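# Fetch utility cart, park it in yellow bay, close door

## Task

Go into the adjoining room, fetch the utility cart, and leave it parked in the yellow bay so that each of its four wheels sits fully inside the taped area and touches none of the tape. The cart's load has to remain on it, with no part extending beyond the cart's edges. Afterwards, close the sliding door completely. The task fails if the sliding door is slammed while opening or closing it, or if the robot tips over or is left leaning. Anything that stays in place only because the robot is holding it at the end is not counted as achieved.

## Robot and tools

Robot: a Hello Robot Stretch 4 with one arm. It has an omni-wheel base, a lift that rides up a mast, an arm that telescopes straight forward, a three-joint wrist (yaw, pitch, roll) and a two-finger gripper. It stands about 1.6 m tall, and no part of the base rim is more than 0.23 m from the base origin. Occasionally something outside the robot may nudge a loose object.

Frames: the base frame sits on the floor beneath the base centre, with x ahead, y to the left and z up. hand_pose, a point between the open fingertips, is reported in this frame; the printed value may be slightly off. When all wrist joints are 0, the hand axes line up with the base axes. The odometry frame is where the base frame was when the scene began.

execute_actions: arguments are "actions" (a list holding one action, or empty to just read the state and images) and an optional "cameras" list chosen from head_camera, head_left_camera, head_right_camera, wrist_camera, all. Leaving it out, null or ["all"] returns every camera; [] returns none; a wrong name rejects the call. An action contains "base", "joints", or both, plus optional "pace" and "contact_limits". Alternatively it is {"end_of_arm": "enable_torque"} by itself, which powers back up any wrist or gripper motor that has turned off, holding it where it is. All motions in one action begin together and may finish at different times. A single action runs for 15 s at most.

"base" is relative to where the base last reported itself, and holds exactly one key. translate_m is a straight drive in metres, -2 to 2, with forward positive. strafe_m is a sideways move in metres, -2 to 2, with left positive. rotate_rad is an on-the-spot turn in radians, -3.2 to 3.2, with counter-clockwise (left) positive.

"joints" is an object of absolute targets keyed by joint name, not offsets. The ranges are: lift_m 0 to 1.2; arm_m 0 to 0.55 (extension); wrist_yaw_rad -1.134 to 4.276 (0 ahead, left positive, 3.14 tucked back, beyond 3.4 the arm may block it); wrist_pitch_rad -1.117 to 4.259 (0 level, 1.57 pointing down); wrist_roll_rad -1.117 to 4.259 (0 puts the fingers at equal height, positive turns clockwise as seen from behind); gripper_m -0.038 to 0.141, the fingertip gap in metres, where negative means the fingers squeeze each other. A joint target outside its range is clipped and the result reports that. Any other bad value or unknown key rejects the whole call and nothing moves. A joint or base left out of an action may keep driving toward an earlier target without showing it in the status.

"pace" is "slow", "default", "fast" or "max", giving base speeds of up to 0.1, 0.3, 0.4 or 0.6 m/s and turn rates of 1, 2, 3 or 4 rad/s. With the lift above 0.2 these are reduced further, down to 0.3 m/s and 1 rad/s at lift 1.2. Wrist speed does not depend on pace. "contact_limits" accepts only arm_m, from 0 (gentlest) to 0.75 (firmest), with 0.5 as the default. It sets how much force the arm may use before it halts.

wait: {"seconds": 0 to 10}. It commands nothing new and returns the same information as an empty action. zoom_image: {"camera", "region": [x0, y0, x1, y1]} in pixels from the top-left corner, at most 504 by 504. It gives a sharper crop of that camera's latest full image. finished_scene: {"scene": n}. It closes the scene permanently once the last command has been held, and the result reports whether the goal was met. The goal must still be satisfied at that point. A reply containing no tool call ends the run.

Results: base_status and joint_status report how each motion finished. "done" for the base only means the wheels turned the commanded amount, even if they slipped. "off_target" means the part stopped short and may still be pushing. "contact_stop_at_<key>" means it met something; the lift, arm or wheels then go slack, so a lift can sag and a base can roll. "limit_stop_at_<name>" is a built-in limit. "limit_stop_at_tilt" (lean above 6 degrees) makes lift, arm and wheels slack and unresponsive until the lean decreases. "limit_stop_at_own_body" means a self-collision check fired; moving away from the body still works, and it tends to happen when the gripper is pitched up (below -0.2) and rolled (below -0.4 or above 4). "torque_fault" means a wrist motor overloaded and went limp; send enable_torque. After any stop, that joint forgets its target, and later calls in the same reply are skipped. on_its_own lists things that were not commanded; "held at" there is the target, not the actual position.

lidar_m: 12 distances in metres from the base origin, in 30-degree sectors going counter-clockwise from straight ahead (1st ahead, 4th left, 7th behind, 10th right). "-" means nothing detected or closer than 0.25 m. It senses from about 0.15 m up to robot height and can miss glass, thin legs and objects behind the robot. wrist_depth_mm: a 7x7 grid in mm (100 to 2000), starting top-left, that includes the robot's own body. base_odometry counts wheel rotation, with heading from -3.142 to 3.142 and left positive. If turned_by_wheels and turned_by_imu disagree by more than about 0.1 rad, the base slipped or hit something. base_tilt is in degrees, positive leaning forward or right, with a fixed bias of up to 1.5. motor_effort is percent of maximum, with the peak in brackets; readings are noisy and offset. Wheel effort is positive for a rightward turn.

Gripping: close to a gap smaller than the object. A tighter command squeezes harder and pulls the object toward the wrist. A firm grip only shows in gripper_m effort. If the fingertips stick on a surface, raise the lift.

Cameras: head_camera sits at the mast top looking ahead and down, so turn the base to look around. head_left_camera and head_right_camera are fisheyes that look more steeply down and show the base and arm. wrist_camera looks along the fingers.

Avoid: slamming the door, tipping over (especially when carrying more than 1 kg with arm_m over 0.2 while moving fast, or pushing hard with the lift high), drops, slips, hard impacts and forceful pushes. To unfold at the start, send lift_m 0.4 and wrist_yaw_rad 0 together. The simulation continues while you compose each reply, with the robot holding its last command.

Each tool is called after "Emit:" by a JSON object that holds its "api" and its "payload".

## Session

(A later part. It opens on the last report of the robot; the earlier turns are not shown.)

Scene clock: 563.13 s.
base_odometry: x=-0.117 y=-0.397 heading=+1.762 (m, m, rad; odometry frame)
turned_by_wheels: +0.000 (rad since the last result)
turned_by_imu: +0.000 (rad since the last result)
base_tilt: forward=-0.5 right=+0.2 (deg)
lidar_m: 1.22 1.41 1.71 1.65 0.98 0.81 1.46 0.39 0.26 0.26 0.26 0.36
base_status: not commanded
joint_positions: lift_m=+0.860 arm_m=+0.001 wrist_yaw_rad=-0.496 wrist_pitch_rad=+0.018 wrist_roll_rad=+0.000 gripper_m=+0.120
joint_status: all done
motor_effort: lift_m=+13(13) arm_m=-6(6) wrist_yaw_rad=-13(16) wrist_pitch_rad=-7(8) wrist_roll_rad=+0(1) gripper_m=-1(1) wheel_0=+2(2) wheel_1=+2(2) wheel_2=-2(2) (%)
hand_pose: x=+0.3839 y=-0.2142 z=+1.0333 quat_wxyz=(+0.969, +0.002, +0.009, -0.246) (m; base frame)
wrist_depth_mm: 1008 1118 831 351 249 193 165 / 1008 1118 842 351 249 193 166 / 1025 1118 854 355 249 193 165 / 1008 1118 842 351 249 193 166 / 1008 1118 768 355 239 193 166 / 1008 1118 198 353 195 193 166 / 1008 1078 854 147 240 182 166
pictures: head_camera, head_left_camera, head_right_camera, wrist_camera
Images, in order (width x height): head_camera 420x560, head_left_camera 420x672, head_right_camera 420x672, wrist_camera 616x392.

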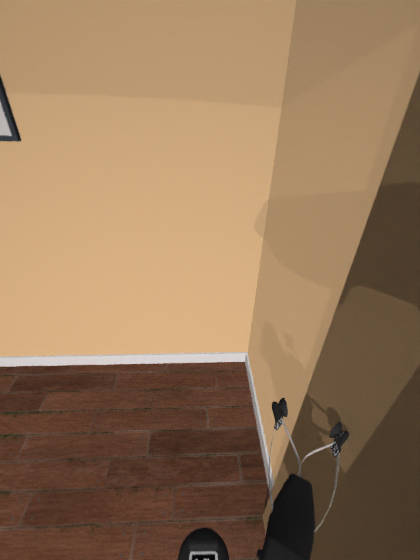

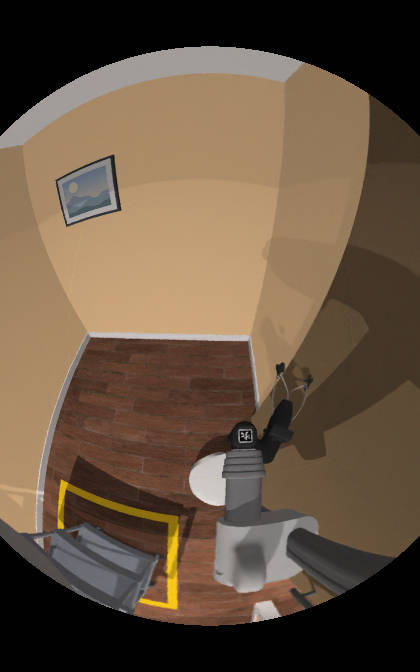

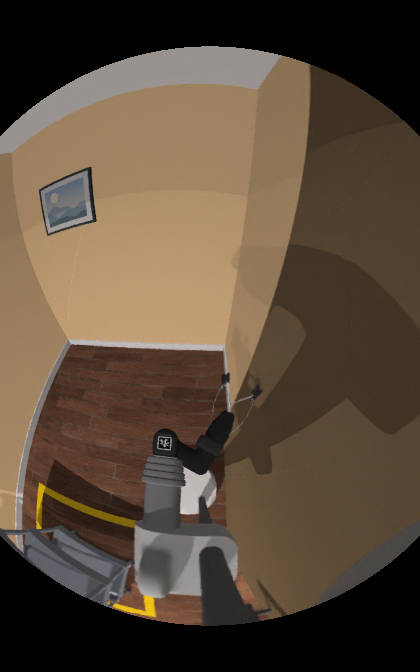

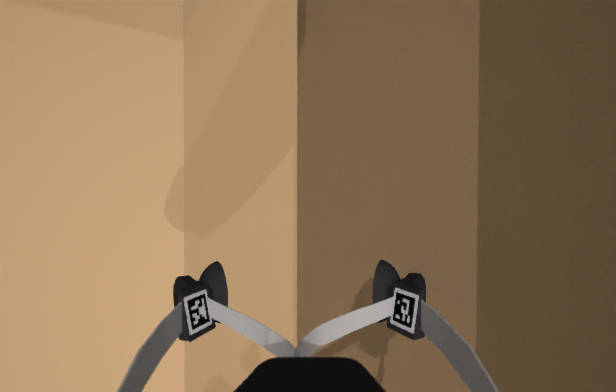

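Emit:
{"api": "execute_actions", "payload": {"actions": [{"joints":{"wrist_yaw_rad":-0.3}}], "cameras": []}}

Emit:
{"api": "execute_actions", "payload": {"actions": [{"base":{"translate_m":0.17},"pace":"slow"}], "cameras": []}}

Emit:
{"api": "execute_actions", "payload": {"actions": [{"joints":{"wrist_yaw_rad":-0.7}}]}}

Scene clock: 569.50 s.
base_odometry: x=-0.117 y=-0.397 heading=+1.762 (m, m, rad; odometry frame)
turned_by_wheels: +0.000 (rad since the last result)
turned_by_imu: -0.001 (rad since the last result)
base_tilt: forward=-0.4 right=+0.2 (deg)
lidar_m: 1.25 1.43 1.73 1.63 0.99 0.80 1.45 0.42 0.26 0.25 0.25 0.35
base_status: not commanded
joint_positions: lift_m=+0.860 arm_m=+0.001 wrist_yaw_rad=-0.300 wrist_pitch_rad=+0.018 wrist_roll_rad=+0.000 gripper_m=+0.120
joint_status: all done
motor_effort: lift_m=+13(13) arm_m=-5(6) wrist_yaw_rad=-2(12) wrist_pitch_rad=-8(6) wrist_roll_rad=-1(1) gripper_m=+1(1) wheel_0=+2(2) wheel_1=+1(2) wheel_2=-1(2) (%)
hand_pose: x=+0.4216 y=-0.1688 z=+1.0333 quat_wxyz=(+0.989, +0.002, +0.009, -0.150) (m; base frame)
wrist_depth_mm: 1025 1118 1205 798 330 235 191 / 1042 1098 1182 798 332 236 191 / 1042 1138 1182 788 334 236 190 / 1060 1098 1160 788 332 236 190 / 1042 1118 1205 798 334 235 190 / 1060 1098 1182 809 298 208 191 / 1042 1098 1160 142 317 226 191
pictures: none
No camera images: the call's "cameras" was empty. Leave "cameras" out to get every camera's image.

Scene clock: 572.47 s.
base_odometry: x=-0.149 y=-0.230 heading=+1.762 (m, m, rad; odometry frame)
turned_by_wheels: +0.000 (rad since the last result)
turned_by_imu: -0.001 (rad since the last result)
base_tilt: forward=-0.4 right=+0.3 (deg)
lidar_m: 1.20 1.24 1.68 1.63 1.19 0.97 1.61 0.39 0.26 0.25 0.25 0.38
base_status: done
joint_positions: lift_m=+0.860 arm_m=+0.001 wrist_yaw_rad=-0.300 wrist_pitch_rad=+0.018 wrist_roll_rad=+0.000 gripper_m=+0.120
joint_status: not commanded
motor_effort: lift_m=+13(13) arm_m=-5(5) wrist_yaw_rad=-2(1) wrist_pitch_rad=-8(7) wrist_roll_rad=-1(2) gripper_m=+1(2) wheel_0=+1(4) wheel_1=+4(7) wheel_2=-2(7) (%)
hand_pose: x=+0.4216 y=-0.1688 z=+1.0333 quat_wxyz=(+0.989, +0.002, +0.009, -0.150) (m; base frame)
wrist_depth_mm: 891 931 1025 778 455 319 224 / 891 960 991 778 449 320 224 / 878 960 1025 788 455 319 224 / 904 931 1025 798 452 319 223 / 904 946 1008 788 455 320 224 / 904 917 1008 788 407 215 224 / 891 917 1060 142 427 307 224
pictures: none
No camera images: the call's "cameras" was empty. Leave "cameras" out to get every camera's image.

Scene clock: 573.27 s.
base_odometry: x=-0.149 y=-0.230 heading=+1.762 (m, m, rad; odometry frame)
turned_by_wheels: +0.000 (rad since the last result)
turned_by_imu: +0.000 (rad since the last result)
base_tilt: forward=-0.4 right=+0.2 (deg)
lidar_m: 1.17 1.25 1.68 1.65 1.20 0.98 1.61 0.40 0.25 0.25 0.25 0.35
base_status: not commanded
joint_positions: lift_m=+0.860 arm_m=+0.001 wrist_yaw_rad=-0.693 wrist_pitch_rad=+0.018 wrist_roll_rad=+0.000 gripper_m=+0.120
joint_status: all done
on_its_own: wrist_yaw_rad is at rest, and its effort (-21) is outside its rest range (-13 to +13)
motor_effort: lift_m=+13(13) arm_m=-5(5) wrist_yaw_rad=-21(27) wrist_pitch_rad=-7(8) wrist_roll_rad=-1(2) gripper_m=+0(1) wheel_0=+2(2) wheel_1=+3(4) wheel_2=+0(2) (%)
hand_pose: x=+0.3378 y=-0.2516 z=+1.0333 quat_wxyz=(+0.940, +0.003, +0.009, -0.340) (m; base frame)
wrist_depth_mm: 891 788 492 362 203 167 148 / 904 788 496 359 203 167 149 / 891 798 492 362 204 168 149 / 878 788 500 359 205 168 149 / 878 809 496 362 204 168 149 / 891 820 194 195 192 168 149 / 878 820 480 148 193 164 150
pictures: head_camera, head_left_camera, head_right_camera, wrist_camera
Images, in order (width x height): head_camera 420x560, head_left_camera 420x672, head_right_camera 420x672, wrist_camera 616x392.

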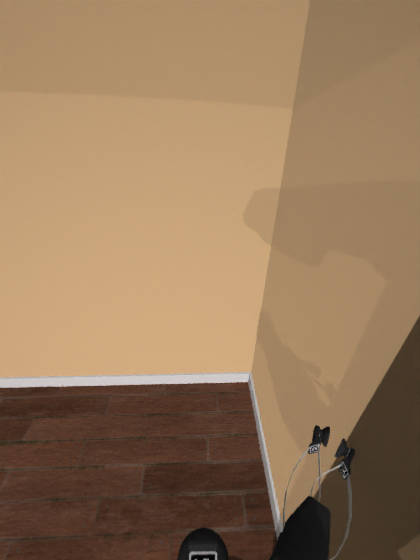

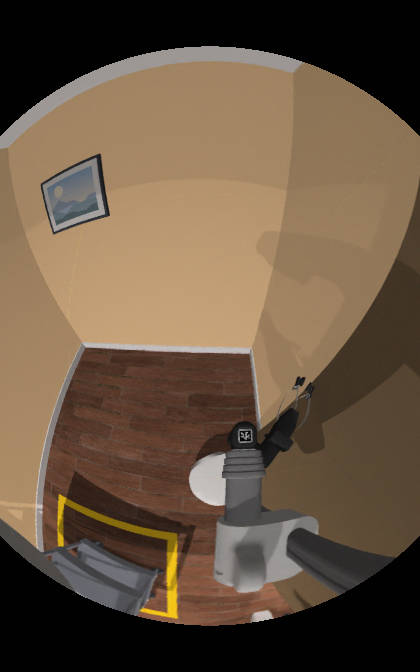

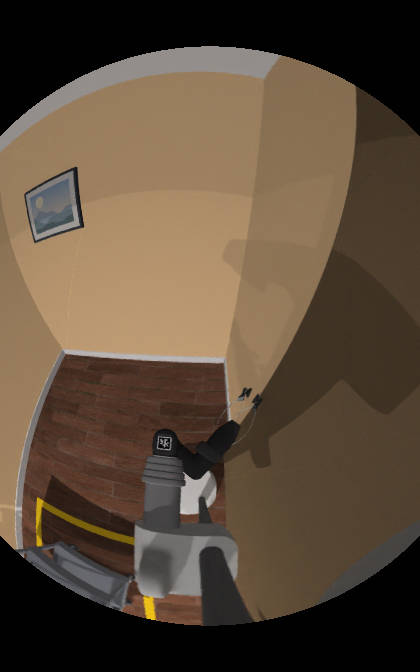

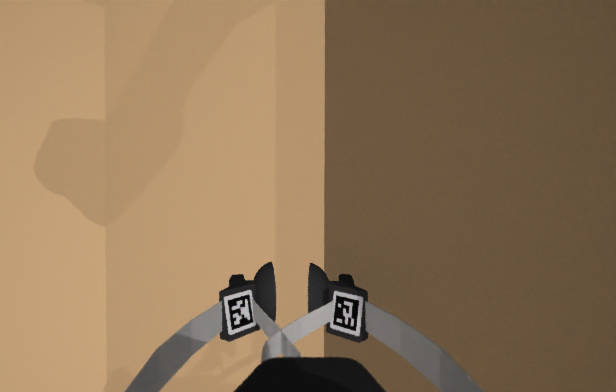

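Emit:
{"api": "execute_actions", "payload": {"actions": [{"base":{"translate_m":0.07},"joints":{"gripper_m":0.02,"wrist_yaw_rad":-0.55},"pace":"slow"}], "cameras": []}}

Emit:
{"api": "execute_actions", "payload": {"actions": [{"joints":{"wrist_yaw_rad":-0.9}}], "cameras": ["wrist_camera"]}}

Emit:
{"api": "execute_actions", "payload": {"actions": [{"base":{"translate_m":-0.25},"pace":"slow"}]}}

Scene clock: 585.87 s.
base_odometry: x=-0.163 y=-0.161 heading=+1.762 (m, m, rad; odometry frame)
turned_by_wheels: +0.000 (rad since the last result)
turned_by_imu: -0.002 (rad since the last result)
base_tilt: forward=-0.4 right=+0.1 (deg)
lidar_m: 1.12 1.19 1.57 1.66 1.27 1.02 1.68 0.39 0.26 0.25 0.27 0.36
base_status: done
joint_positions: lift_m=+0.860 arm_m=+0.001 wrist_yaw_rad=-0.550 wrist_pitch_rad=+0.018 wrist_roll_rad=+0.000 gripper_m=+0.020
joint_status: all done
motor_effort: lift_m=+13(13) arm_m=-5(6) wrist_yaw_rad=-3(15) wrist_pitch_rad=-7(6) wrist_roll_rad=-1(0) gripper_m=-2(3) wheel_0=+2(9) wheel_1=+2(8) wheel_2=-3(5) (%)
hand_pose: x=+0.3721 y=-0.2252 z=+1.0333 quat_wxyz=(+0.962, +0.003, +0.009, -0.271) (m; base frame)
wrist_depth_mm: 809 891 676 430 314 250 154 / 820 891 683 433 315 251 154 / 820 917 691 436 319 249 154 / 820 917 676 430 317 250 155 / 831 917 683 433 317 251 155 / 820 917 591 213 193 252 154 / 820 891 634 146 306 168 155
pictures: none
No camera images: the call's "cameras" was empty. Leave "cameras" out to get every camera's image.

Scene clock: 586.60 s.
base_odometry: x=-0.163 y=-0.161 heading=+1.763 (m, m, rad; odometry frame)
turned_by_wheels: +0.001 (rad since the last result)
turned_by_imu: +0.001 (rad since the last result)
base_tilt: forward=-0.4 right=+0.2 (deg)
lidar_m: 1.12 1.17 1.57 1.65 1.26 1.04 1.67 0.40 0.26 0.25 0.25 0.37
base_status: not commanded
joint_positions: lift_m=+0.860 arm_m=+0.001 wrist_yaw_rad=-0.879 wrist_pitch_rad=+0.018 wrist_roll_rad=+0.000 gripper_m=+0.020
joint_status: wrist_yaw_rad off_target (ended at -0.879, target -0.900)
on_its_own: wrist_yaw_rad is at rest, and its effort (-63) is outside its rest range (-13 to +13)
motor_effort: lift_m=+13(13) arm_m=-5(5) wrist_yaw_rad=-63(65) wrist_pitch_rad=-10(10) wrist_roll_rad=-1(1) gripper_m=-6(7) wheel_0=+4(4) wheel_1=+2(2) wheel_2=+7(7) (%)
hand_pose: x=+0.2885 y=-0.2779 z=+1.0333 quat_wxyz=(+0.905, +0.004, +0.008, -0.425) (m; base frame)
wrist_depth_mm: 707 492 379 307 186 160 145 / 715 492 379 306 186 160 145 / 715 496 382 307 186 160 146 / 723 500 379 310 186 161 146 / 723 500 384 309 186 161 146 / 715 500 190 187 183 160 146 / 732 477 379 180 143 158 146
pictures: wrist_camera
Images, in order (width x height): wrist_camera 616x392.

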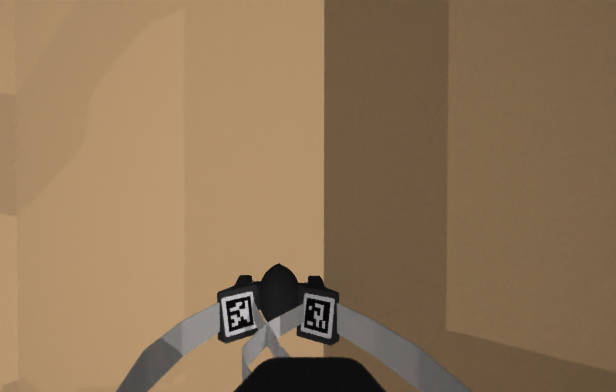

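Scene clock: 590.37 s.
base_odometry: x=-0.115 y=-0.406 heading=+1.765 (m, m, rad; odometry frame)
turned_by_wheels: +0.001 (rad since the last result)
turned_by_imu: +0.004 (rad since the last result)
base_tilt: forward=-0.3 right=+0.3 (deg)
lidar_m: 1.26 1.43 1.75 1.64 0.96 0.82 1.44 0.37 0.26 0.25 0.26 0.38
base_status: done
joint_positions: lift_m=+0.860 arm_m=+0.001 wrist_yaw_rad=-0.886 wrist_pitch_rad=+0.018 wrist_roll_rad=+0.000 gripper_m=+0.020
joint_status: not commanded
on_its_own: wrist_yaw_rad is at rest, and its effort (-41) is outside its rest range (-13 to +13)
motor_effort: lift_m=+13(13) arm_m=-5(5) wrist_yaw_rad=-41(77) wrist_pitch_rad=-9(9) wrist_roll_rad=-2(0) gripper_m=-3(6) wheel_0=+9(10) wheel_1=-1(7) wheel_2=+9(20) (%)
hand_pose: x=+0.2865 y=-0.2787 z=+1.0333 quat_wxyz=(+0.903, +0.004, +0.008, -0.429) (m; base frame)
wrist_depth_mm: 723 364 282 227 191 165 150 / 723 364 282 228 192 166 151 / 732 370 281 228 192 166 151 / 732 368 283 229 193 166 151 / 741 370 281 229 193 166 151 / 741 373 189 185 188 167 151 / 741 343 279 176 145 164 152
pictures: head_camera, head_left_camera, head_right_camera, wrist_camera
Images, in order (width x height): head_camera 420x560, head_left_camera 420x672, head_right_camera 420x672, wrist_camera 616x392.

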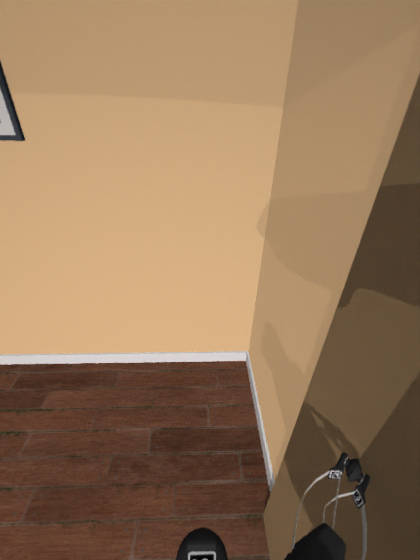

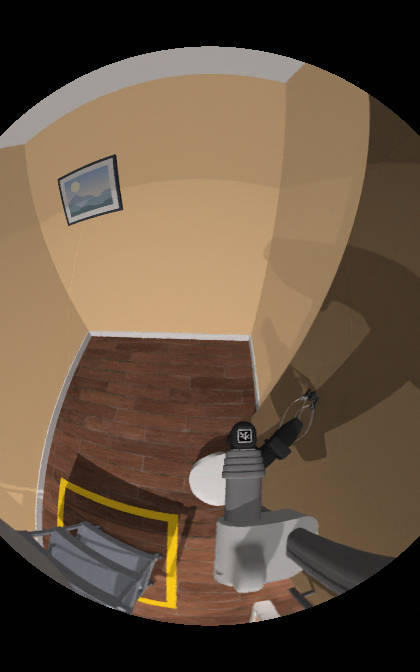

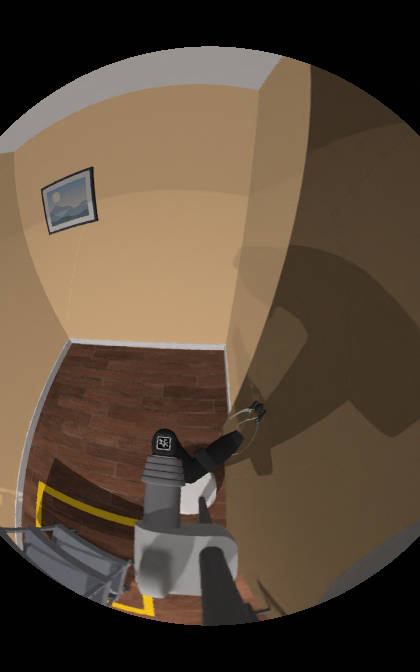

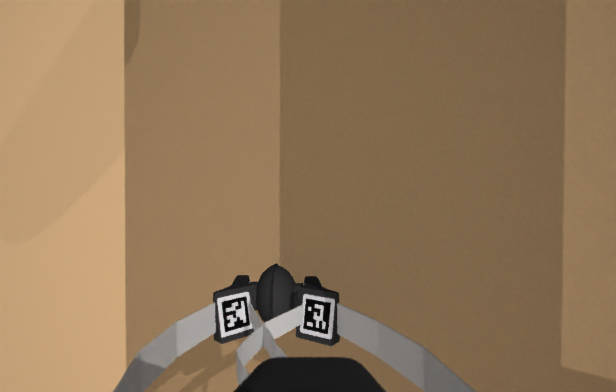

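Emit:
{"api": "execute_actions", "payload": {"actions": [{"base":{"strafe_m":0.08},"joints":{"wrist_yaw_rad":0}}], "cameras": []}}

Emit:
{"api": "execute_actions", "payload": {"actions": [{"base":{"translate_m":-0.6},"pace":"slow"}]}}

Scene clock: 598.37 s.
base_odometry: x=-0.193 y=-0.422 heading=+1.765 (m, m, rad; odometry frame)
turned_by_wheels: +0.000 (rad since the last result)
turned_by_imu: -0.002 (rad since the last result)
base_tilt: forward=-0.4 right=+0.2 (deg)
lidar_m: 1.36 1.41 1.65 1.55 0.95 0.77 1.77 0.52 0.36 0.32 0.33 0.47
base_status: done
joint_positions: lift_m=+0.860 arm_m=+0.001 wrist_yaw_rad=+0.000 wrist_pitch_rad=+0.018 wrist_roll_rad=+0.000 gripper_m=+0.020
joint_status: all done
motor_effort: lift_m=+13(13) arm_m=-4(5) wrist_yaw_rad=-2(32) wrist_pitch_rad=-6(7) wrist_roll_rad=-2(1) gripper_m=-6(5) wheel_0=-1(7) wheel_1=-1(8) wheel_2=+0(7) (%)
hand_pose: x=+0.4601 y=-0.0875 z=+1.0334 quat_wxyz=(+1.000, +0.000, +0.009, +0.000) (m; base frame)
wrist_depth_mm: 1160 1182 1160 1182 1138 741 504 / 1160 1182 1229 1160 1182 741 508 / 1229 1229 1205 1205 1182 732 504 / 1182 1205 1182 1160 1205 741 508 / 1205 1205 1182 1205 1182 732 500 / 1205 1229 1182 213 192 732 504 / 1205 1182 1205 146 1160 654 504
pictures: none
No camera images: the call's "cameras" was empty. Leave "cameras" out to get every camera's image.

Scene clock: 605.63 s.
base_odometry: x=-0.078 y=-1.010 heading=+1.764 (m, m, rad; odometry frame)
turned_by_wheels: +0.000 (rad since the last result)
turned_by_imu: -0.001 (rad since the last result)
base_tilt: forward=-0.5 right=+0.3 (deg)
lidar_m: 1.58 2.05 1.64 0.47 0.28 0.44 1.73 0.90 2.44 0.34 0.31 0.51
base_status: done
joint_positions: lift_m=+0.860 arm_m=+0.001 wrist_yaw_rad=+0.000 wrist_pitch_rad=+0.018 wrist_roll_rad=+0.000 gripper_m=+0.020
joint_status: not commanded
motor_effort: lift_m=+13(13) arm_m=-5(4) wrist_yaw_rad=-2(2) wrist_pitch_rad=-7(7) wrist_roll_rad=-1(0) gripper_m=-6(4) wheel_0=-2(3) wheel_1=-3(5) wheel_2=+2(7) (%)
hand_pose: x=+0.4601 y=-0.0875 z=+1.0334 quat_wxyz=(+1.000, +0.000, +0.009, +0.000) (m; base frame)
wrist_depth_mm: 1756 1808 1863 1808 1576 615 427 / 1756 1808 1808 1708 1618 615 430 / 1756 1863 1808 1863 1499 615 427 / 1863 1808 1808 1756 1537 609 433 / 1863 1808 1808 1808 1537 615 430 / 1756 1808 1756 212 192 621 427 / 1808 1808 1863 146 1336 535 427
pictures: head_camera, head_left_camera, head_right_camera, wrist_camera
Images, in order (width x height): head_camera 420x560, head_left_camera 420x672, head_right_camera 420x672, wrist_camera 616x392.

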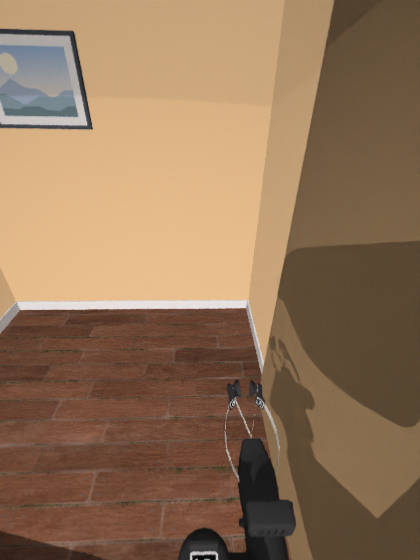

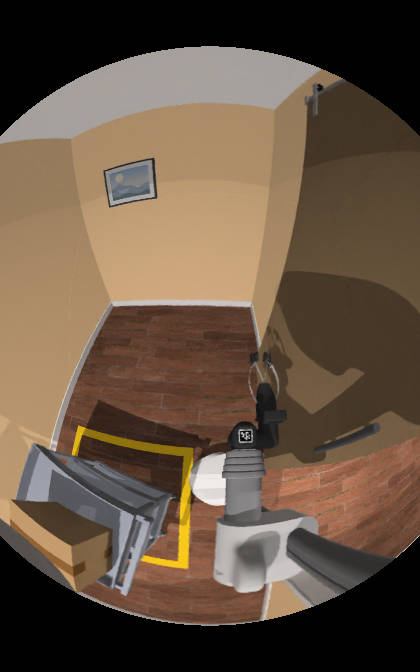

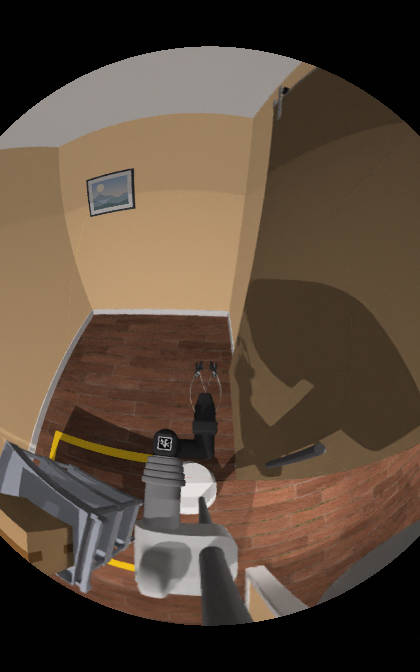

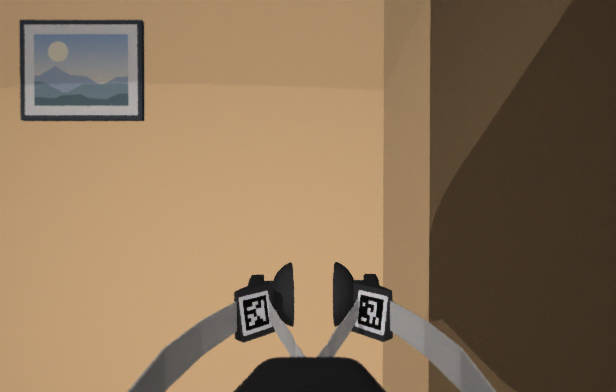

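Emit:
{"api": "execute_actions", "payload": {"actions": [{"joints":{"wrist_yaw_rad":-1.1,"gripper_m":0.0}}]}}

Scene clock: 614.17 s.
base_odometry: x=-0.078 y=-1.010 heading=+1.764 (m, m, rad; odometry frame)
turned_by_wheels: +0.000 (rad since the last result)
turned_by_imu: -0.001 (rad since the last result)
base_tilt: forward=-0.5 right=+0.2 (deg)
lidar_m: 1.54 2.04 1.64 0.48 0.29 0.44 1.74 0.89 2.48 0.35 0.26 0.51
base_status: not commanded
joint_positions: lift_m=+0.860 arm_m=+0.001 wrist_yaw_rad=-1.100 wrist_pitch_rad=+0.018 wrist_roll_rad=+0.000 gripper_m=+0.000
joint_status: all done
motor_effort: lift_m=+13(13) arm_m=-4(4) wrist_yaw_rad=-3(7) wrist_pitch_rad=-6(8) wrist_roll_rad=-1(1) gripper_m=-7(6) wheel_0=-2(2) wheel_1=-3(3) wheel_2=+2(1) (%)
hand_pose: x=+0.2247 y=-0.2967 z=+1.0334 quat_wxyz=(+0.853, +0.005, +0.008, -0.523) (m; base frame)
wrist_depth_mm: 466 392 343 303 271 247 225 / 462 394 343 303 272 246 226 / 466 392 340 301 272 246 227 / 469 394 345 304 273 247 227 / 469 399 347 304 272 248 228 / 469 397 340 196 262 194 229 / 469 402 334 291 268 179 229
pictures: head_camera, head_left_camera, head_right_camera, wrist_camera
Images, in order (width x height): head_camera 420x560, head_left_camera 420x672, head_right_camera 420x672, wrist_camera 616x392.

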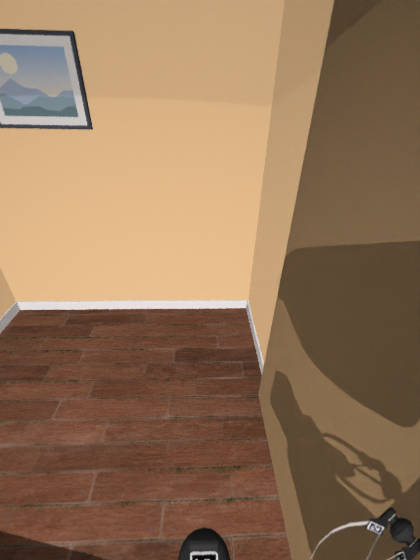

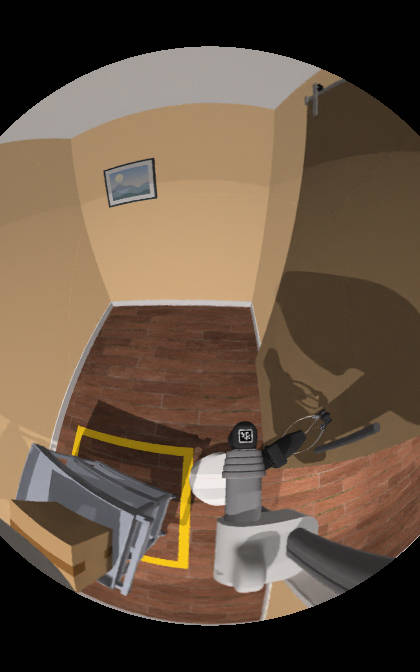

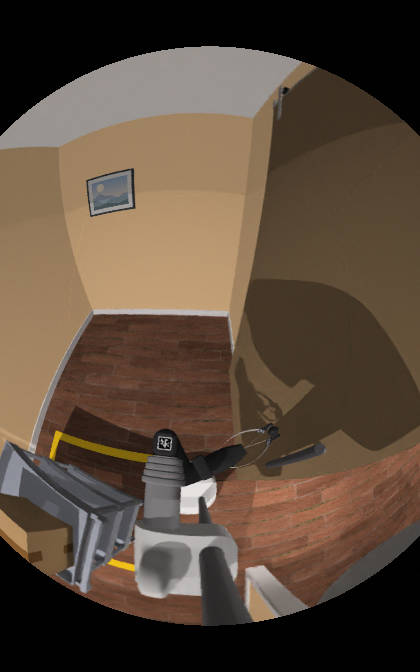

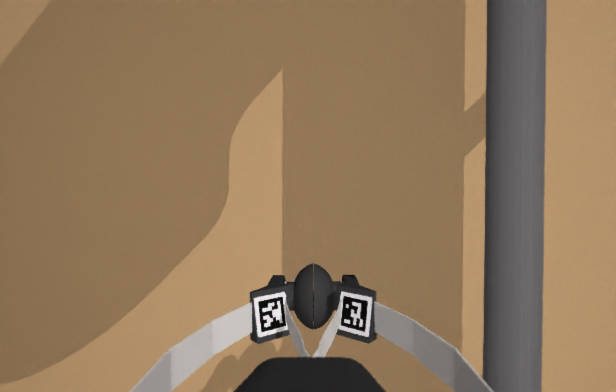

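Emit:
{"api": "execute_actions", "payload": {"actions": [{"base":{"strafe_m":-0.05},"pace":"slow"}], "cameras": []}}

Emit:
{"api": "execute_actions", "payload": {"actions": [{"base":{"translate_m":-0.25},"pace":"slow"}]}}

Scene clock: 621.53 s.
base_odometry: x=-0.029 y=-1.001 heading=+1.764 (m, m, rad; odometry frame)
turned_by_wheels: +0.000 (rad since the last result)
turned_by_imu: -0.001 (rad since the last result)
base_tilt: forward=-0.3 right=+0.3 (deg)
lidar_m: 1.40 2.05 1.68 0.49 0.34 0.51 1.59 0.89 2.45 0.30 0.27 0.42
base_status: done
joint_positions: lift_m=+0.860 arm_m=+0.001 wrist_yaw_rad=-1.100 wrist_pitch_rad=+0.018 wrist_roll_rad=+0.000 gripper_m=+0.000
joint_status: not commanded
motor_effort: lift_m=+13(13) arm_m=-4(4) wrist_yaw_rad=-3(3) wrist_pitch_rad=-7(9) wrist_roll_rad=-1(1) gripper_m=-8(6) wheel_0=+2(6) wheel_1=-1(4) wheel_2=+0(1) (%)
hand_pose: x=+0.2247 y=-0.2967 z=+1.0334 quat_wxyz=(+0.853, +0.005, +0.008, -0.523) (m; base frame)
wrist_depth_mm: 377 320 279 248 222 142 157 / 379 324 279 247 222 142 158 / 379 322 282 249 222 142 159 / 382 325 281 248 223 142 159 / 379 327 282 248 223 142 158 / 384 327 276 195 213 142 160 / 382 325 274 238 221 135 159
pictures: none
No camera images: the call's "cameras" was empty. Leave "cameras" out to get every camera's image.

Scene clock: 625.33 s.
base_odometry: x=+0.019 y=-1.246 heading=+1.766 (m, m, rad; odometry frame)
turned_by_wheels: +0.002 (rad since the last result)
turned_by_imu: +0.007 (rad since the last result)
base_tilt: forward=-0.3 right=+0.3 (deg)
lidar_m: 1.23 2.30 0.33 0.31 0.37 1.56 1.48 0.67 2.13 3.08 0.30 0.41
base_status: done
joint_positions: lift_m=+0.860 arm_m=+0.001 wrist_yaw_rad=-1.084 wrist_pitch_rad=+0.018 wrist_roll_rad=+0.001 gripper_m=+0.000
joint_status: not commanded
on_its_own: wrist_yaw_rad is at rest, and its effort (-49) is outside its rest range (-13 to +13)
motor_effort: lift_m=+13(14) arm_m=-4(4) wrist_yaw_rad=-49(99) wrist_pitch_rad=-6(11) wrist_roll_rad=-1(1) gripper_m=-13(14) wheel_0=+12(12) wheel_1=-6(8) wheel_2=+14(24) (%)
hand_pose: x=+0.2294 y=-0.2958 z=+1.0333 quat_wxyz=(+0.857, +0.005, +0.008, -0.516) (m; base frame)
wrist_depth_mm: 415 351 298 259 223 210 - / 421 349 297 258 221 209 - / 421 349 300 260 224 211 - / 424 351 298 262 224 212 - / 421 349 300 260 225 211 - / 427 353 186 180 225 212 - / 430 329 300 172 136 210 -
pictures: head_camera, head_left_camera, head_right_camera, wrist_camera
Images, in order (width x height): head_camera 420x560, head_left_camera 420x672, head_right_camera 420x672, wrist_camera 616x392.

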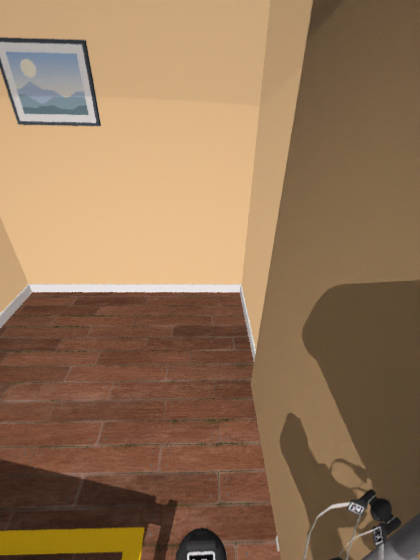

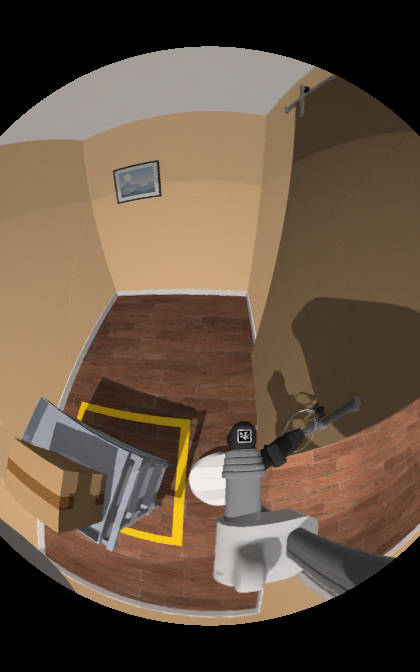

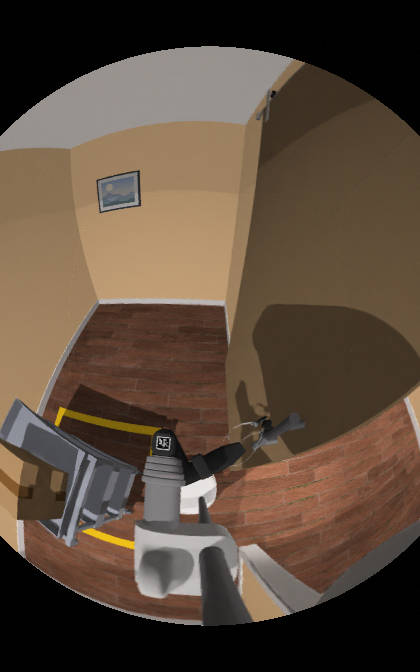

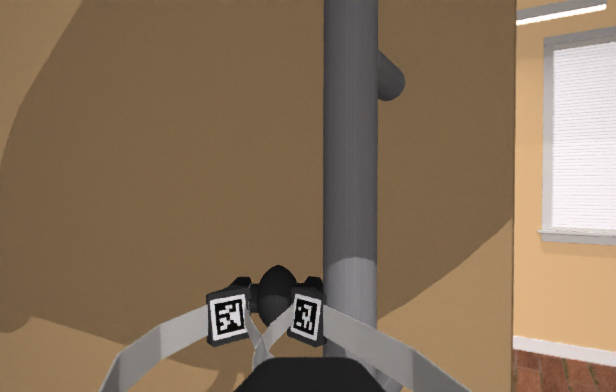

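Emit:
{"api": "execute_actions", "payload": {"actions": [{"base":{"translate_m":-0.35},"pace":"slow"}]}}

Scene clock: 635.40 s.
base_odometry: x=+0.087 y=-1.589 heading=+1.768 (m, m, rad; odometry frame)
turned_by_wheels: +0.002 (rad since the last result)
turned_by_imu: +0.006 (rad since the last result)
base_tilt: forward=-0.4 right=+0.2 (deg)
lidar_m: 1.51 0.45 0.36 0.37 1.62 1.17 1.13 0.54 0.42 3.08 0.29 0.43
base_status: done
joint_positions: lift_m=+0.860 arm_m=+0.001 wrist_yaw_rad=-1.081 wrist_pitch_rad=+0.018 wrist_roll_rad=+0.001 gripper_m=+0.000
joint_status: not commanded
on_its_own: wrist_yaw_rad is at rest, and its effort (-56) is outside its rest range (-13 to +13)
motor_effort: lift_m=+14(14) arm_m=-4(4) wrist_yaw_rad=-56(86) wrist_pitch_rad=-7(10) wrist_roll_rad=-2(2) gripper_m=-13(11) wheel_0=+9(13) wheel_1=-2(5) wheel_2=+15(24) (%)
hand_pose: x=+0.2302 y=-0.2957 z=+1.0334 quat_wxyz=(+0.857, +0.005, +0.008, -0.515) (m; base frame)
wrist_depth_mm: 430 357 303 262 224 211 - / 433 355 300 265 222 212 - / 436 357 304 265 227 212 - / 436 357 303 263 227 213 - / 436 357 306 265 227 214 - / 436 359 185 181 227 217 - / 445 334 304 176 137 214 -
pictures: head_camera, head_left_camera, head_right_camera, wrist_camera
Images, in order (width x height): head_camera 420x560, head_left_camera 420x672, head_right_camera 420x672, wrist_camera 616x392.

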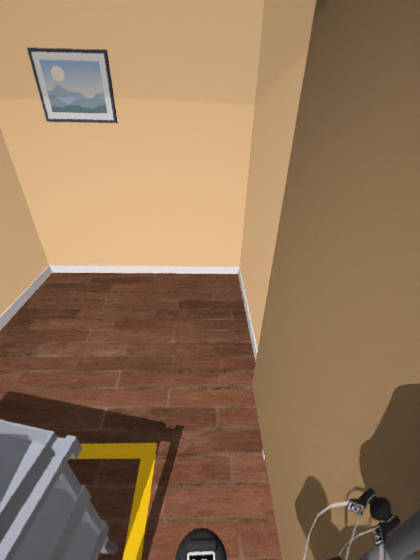

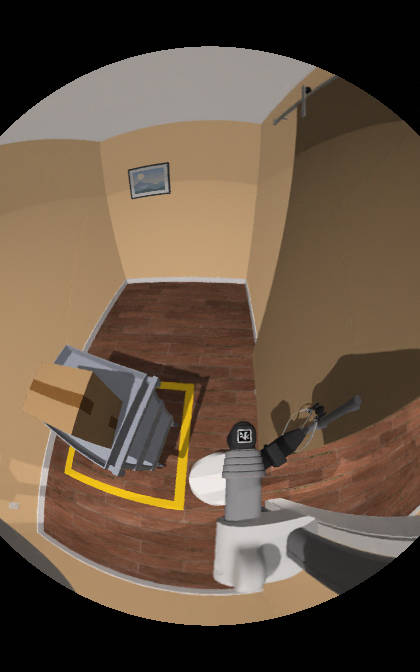

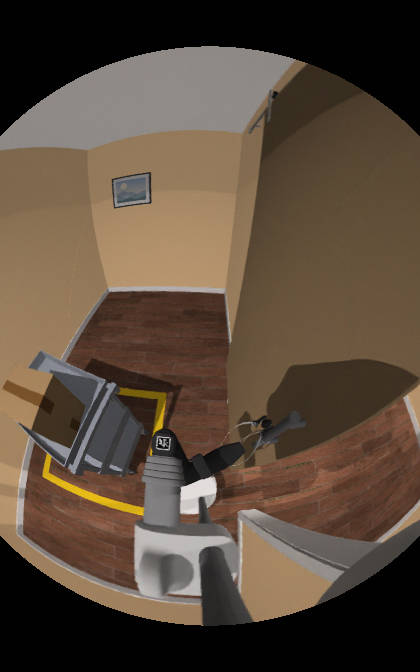

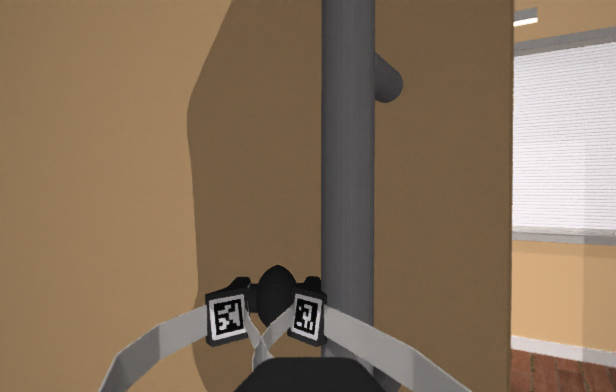

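Emit:
{"api": "execute_actions", "payload": {"actions": [{"base":{"translate_m":-0.22},"pace":"slow"}]}}

Scene clock: 644.30 s.
base_odometry: x=+0.130 y=-1.804 heading=+1.769 (m, m, rad; odometry frame)
turned_by_wheels: +0.002 (rad since the last result)
turned_by_imu: +0.004 (rad since the last result)
base_tilt: forward=-0.4 right=+0.1 (deg)
lidar_m: 1.55 0.53 0.41 1.60 1.33 0.97 0.91 0.53 0.37 0.35 0.30 0.45
base_status: done
joint_positions: lift_m=+0.860 arm_m=+0.001 wrist_yaw_rad=-1.081 wrist_pitch_rad=+0.018 wrist_roll_rad=+0.001 gripper_m=+0.000
joint_status: not commanded
on_its_own: wrist_yaw_rad is at rest, and its effort (-58) is outside its rest range (-13 to +13)
motor_effort: lift_m=+13(13) arm_m=-4(4) wrist_yaw_rad=-58(88) wrist_pitch_rad=-6(8) wrist_roll_rad=-1(2) gripper_m=-10(12) wheel_0=+12(12) wheel_1=-5(6) wheel_2=+15(24) (%)
hand_pose: x=+0.2303 y=-0.2956 z=+1.0335 quat_wxyz=(+0.858, +0.005, +0.007, -0.514) (m; base frame)
wrist_depth_mm: 442 359 304 265 231 216 - / 436 362 306 265 227 216 - / 445 359 307 266 231 216 - / 439 364 307 267 232 217 - / 445 364 309 267 231 217 - / 445 366 186 179 233 217 - / 449 342 309 176 136 214 -
pictures: head_camera, head_left_camera, head_right_camera, wrist_camera
Images, in order (width x height): head_camera 420x560, head_left_camera 420x672, head_right_camera 420x672, wrist_camera 616x392.

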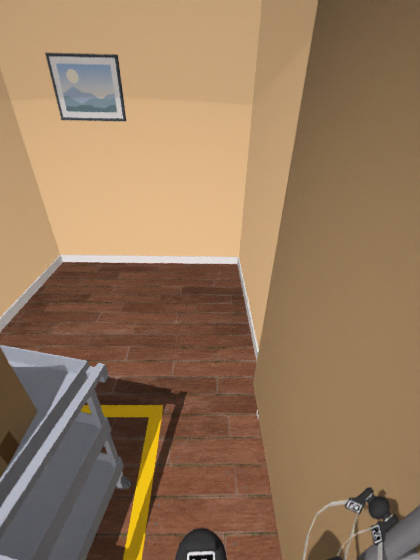

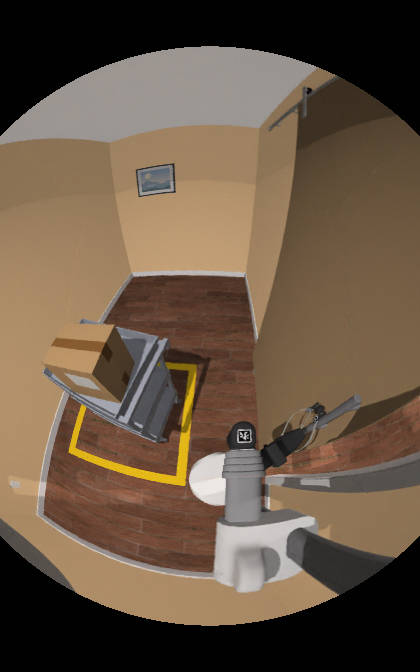

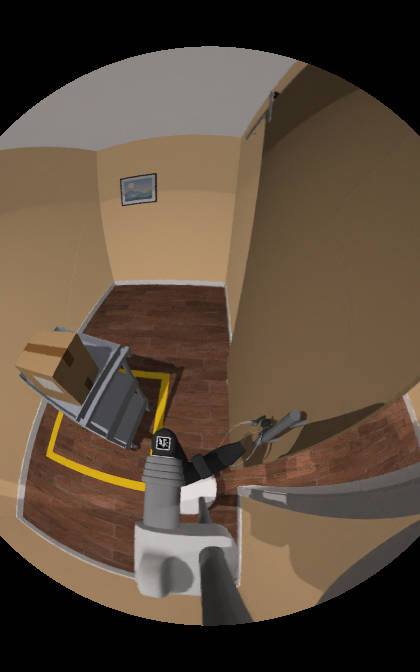

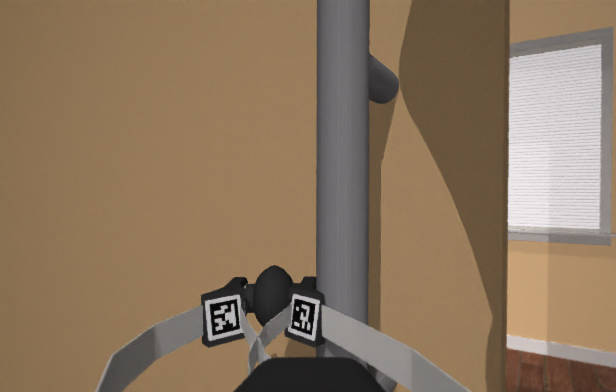

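Emit:
{"api": "execute_actions", "payload": {"actions": [{"base":{"translate_m":-0.17},"pace":"slow"}], "cameras": ["wrist_camera","head_left_camera"]}}

Emit:
{"api": "execute_actions", "payload": {"actions": [{"base":{"translate_m":-0.05},"pace":"slow"}], "cameras": ["wrist_camera","head_left_camera"]}}

Scene clock: 655.17 s.
base_odometry: x=+0.164 y=-1.971 heading=+1.771 (m, m, rad; odometry frame)
turned_by_wheels: +0.002 (rad since the last result)
turned_by_imu: +0.003 (rad since the last result)
base_tilt: forward=-0.4 right=+0.1 (deg)
lidar_m: 1.56 0.55 0.54 1.61 1.08 0.79 0.72 0.52 0.37 0.34 0.29 0.43
base_status: done
joint_positions: lift_m=+0.860 arm_m=+0.001 wrist_yaw_rad=-1.079 wrist_pitch_rad=+0.018 wrist_roll_rad=+0.001 gripper_m=+0.000
joint_status: not commanded
on_its_own: wrist_yaw_rad is at rest, and its effort (-61) is outside its rest range (-13 to +13)
motor_effort: lift_m=+13(14) arm_m=-4(4) wrist_yaw_rad=-61(96) wrist_pitch_rad=-6(9) wrist_roll_rad=-1(1) gripper_m=-12(14) wheel_0=+11(12) wheel_1=-3(12) wheel_2=+16(25) (%)
hand_pose: x=+0.2307 y=-0.2956 z=+1.0334 quat_wxyz=(+0.858, +0.005, +0.007, -0.514) (m; base frame)
wrist_depth_mm: 445 362 304 265 230 216 238 / 442 362 306 266 227 216 239 / 442 364 306 266 229 216 239 / 452 362 307 266 230 216 240 / 452 366 309 266 229 216 240 / 449 366 186 179 232 217 241 / 449 342 310 177 138 214 241
pictures: head_left_camera, wrist_camera
Images, in order (width x height): head_left_camera 420x672, wrist_camera 616x392.

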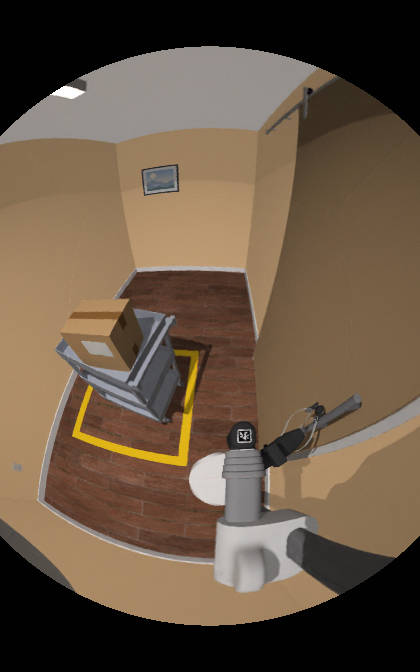

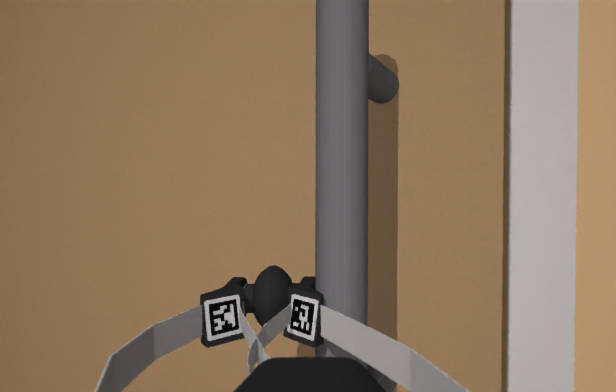

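Scene clock: 656.97 s.
torque_fault: wrist_yaw_rad switched itself off since the last result.
base_odometry: x=+0.174 y=-2.019 heading=+1.771 (m, m, rad; odometry frame)
turned_by_wheels: +0.000 (rad since the last result)
turned_by_imu: +0.000 (rad since the last result)
base_tilt: forward=-0.4 right=+0.2 (deg)
lidar_m: 1.59 0.56 0.65 1.60 1.00 0.74 0.69 0.52 0.37 0.34 0.32 0.44
base_status: done
joint_positions: lift_m=+0.860 arm_m=+0.001 wrist_yaw_rad=-0.843 wrist_pitch_rad=+0.018 wrist_roll_rad=+0.000 gripper_m=+0.000
joint_status: not commanded
on_its_own: wrist_yaw_rad is off since a torque_fault, until you send "end_of_arm": "enable_torque" (your -1.100 is given up)
motor_effort: lift_m=+14(14) arm_m=-4(4) wrist_yaw_rad=-2(100) wrist_pitch_rad=-8(9) wrist_roll_rad=-1(2) gripper_m=-3(15) wheel_0=-1(10) wheel_1=-3(6) wheel_2=+3(25) (%)
hand_pose: x=+0.2982 y=-0.2735 z=+1.0333 quat_wxyz=(+0.912, +0.004, +0.008, -0.409) (m; base frame)
wrist_depth_mm: 820 512 375 296 165 204 185 / 820 521 379 296 165 200 186 / 842 521 379 297 166 207 186 / 831 521 379 300 166 208 186 / 854 521 379 298 166 209 187 / 854 521 366 196 166 208 187 / 842 525 353 273 163 201 187
pictures: head_left_camera, wrist_camera
Images, in order (width x height): head_left_camera 420x672, wrist_camera 616x392.

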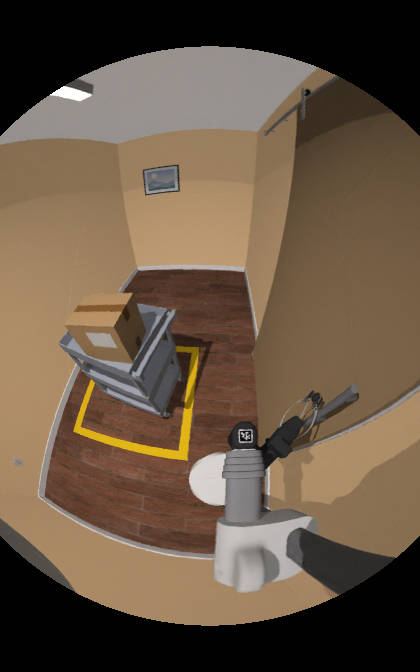

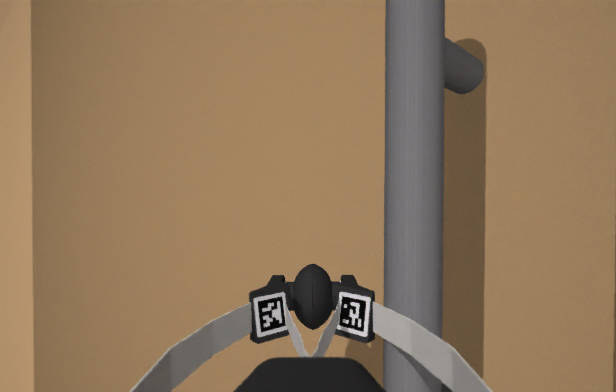

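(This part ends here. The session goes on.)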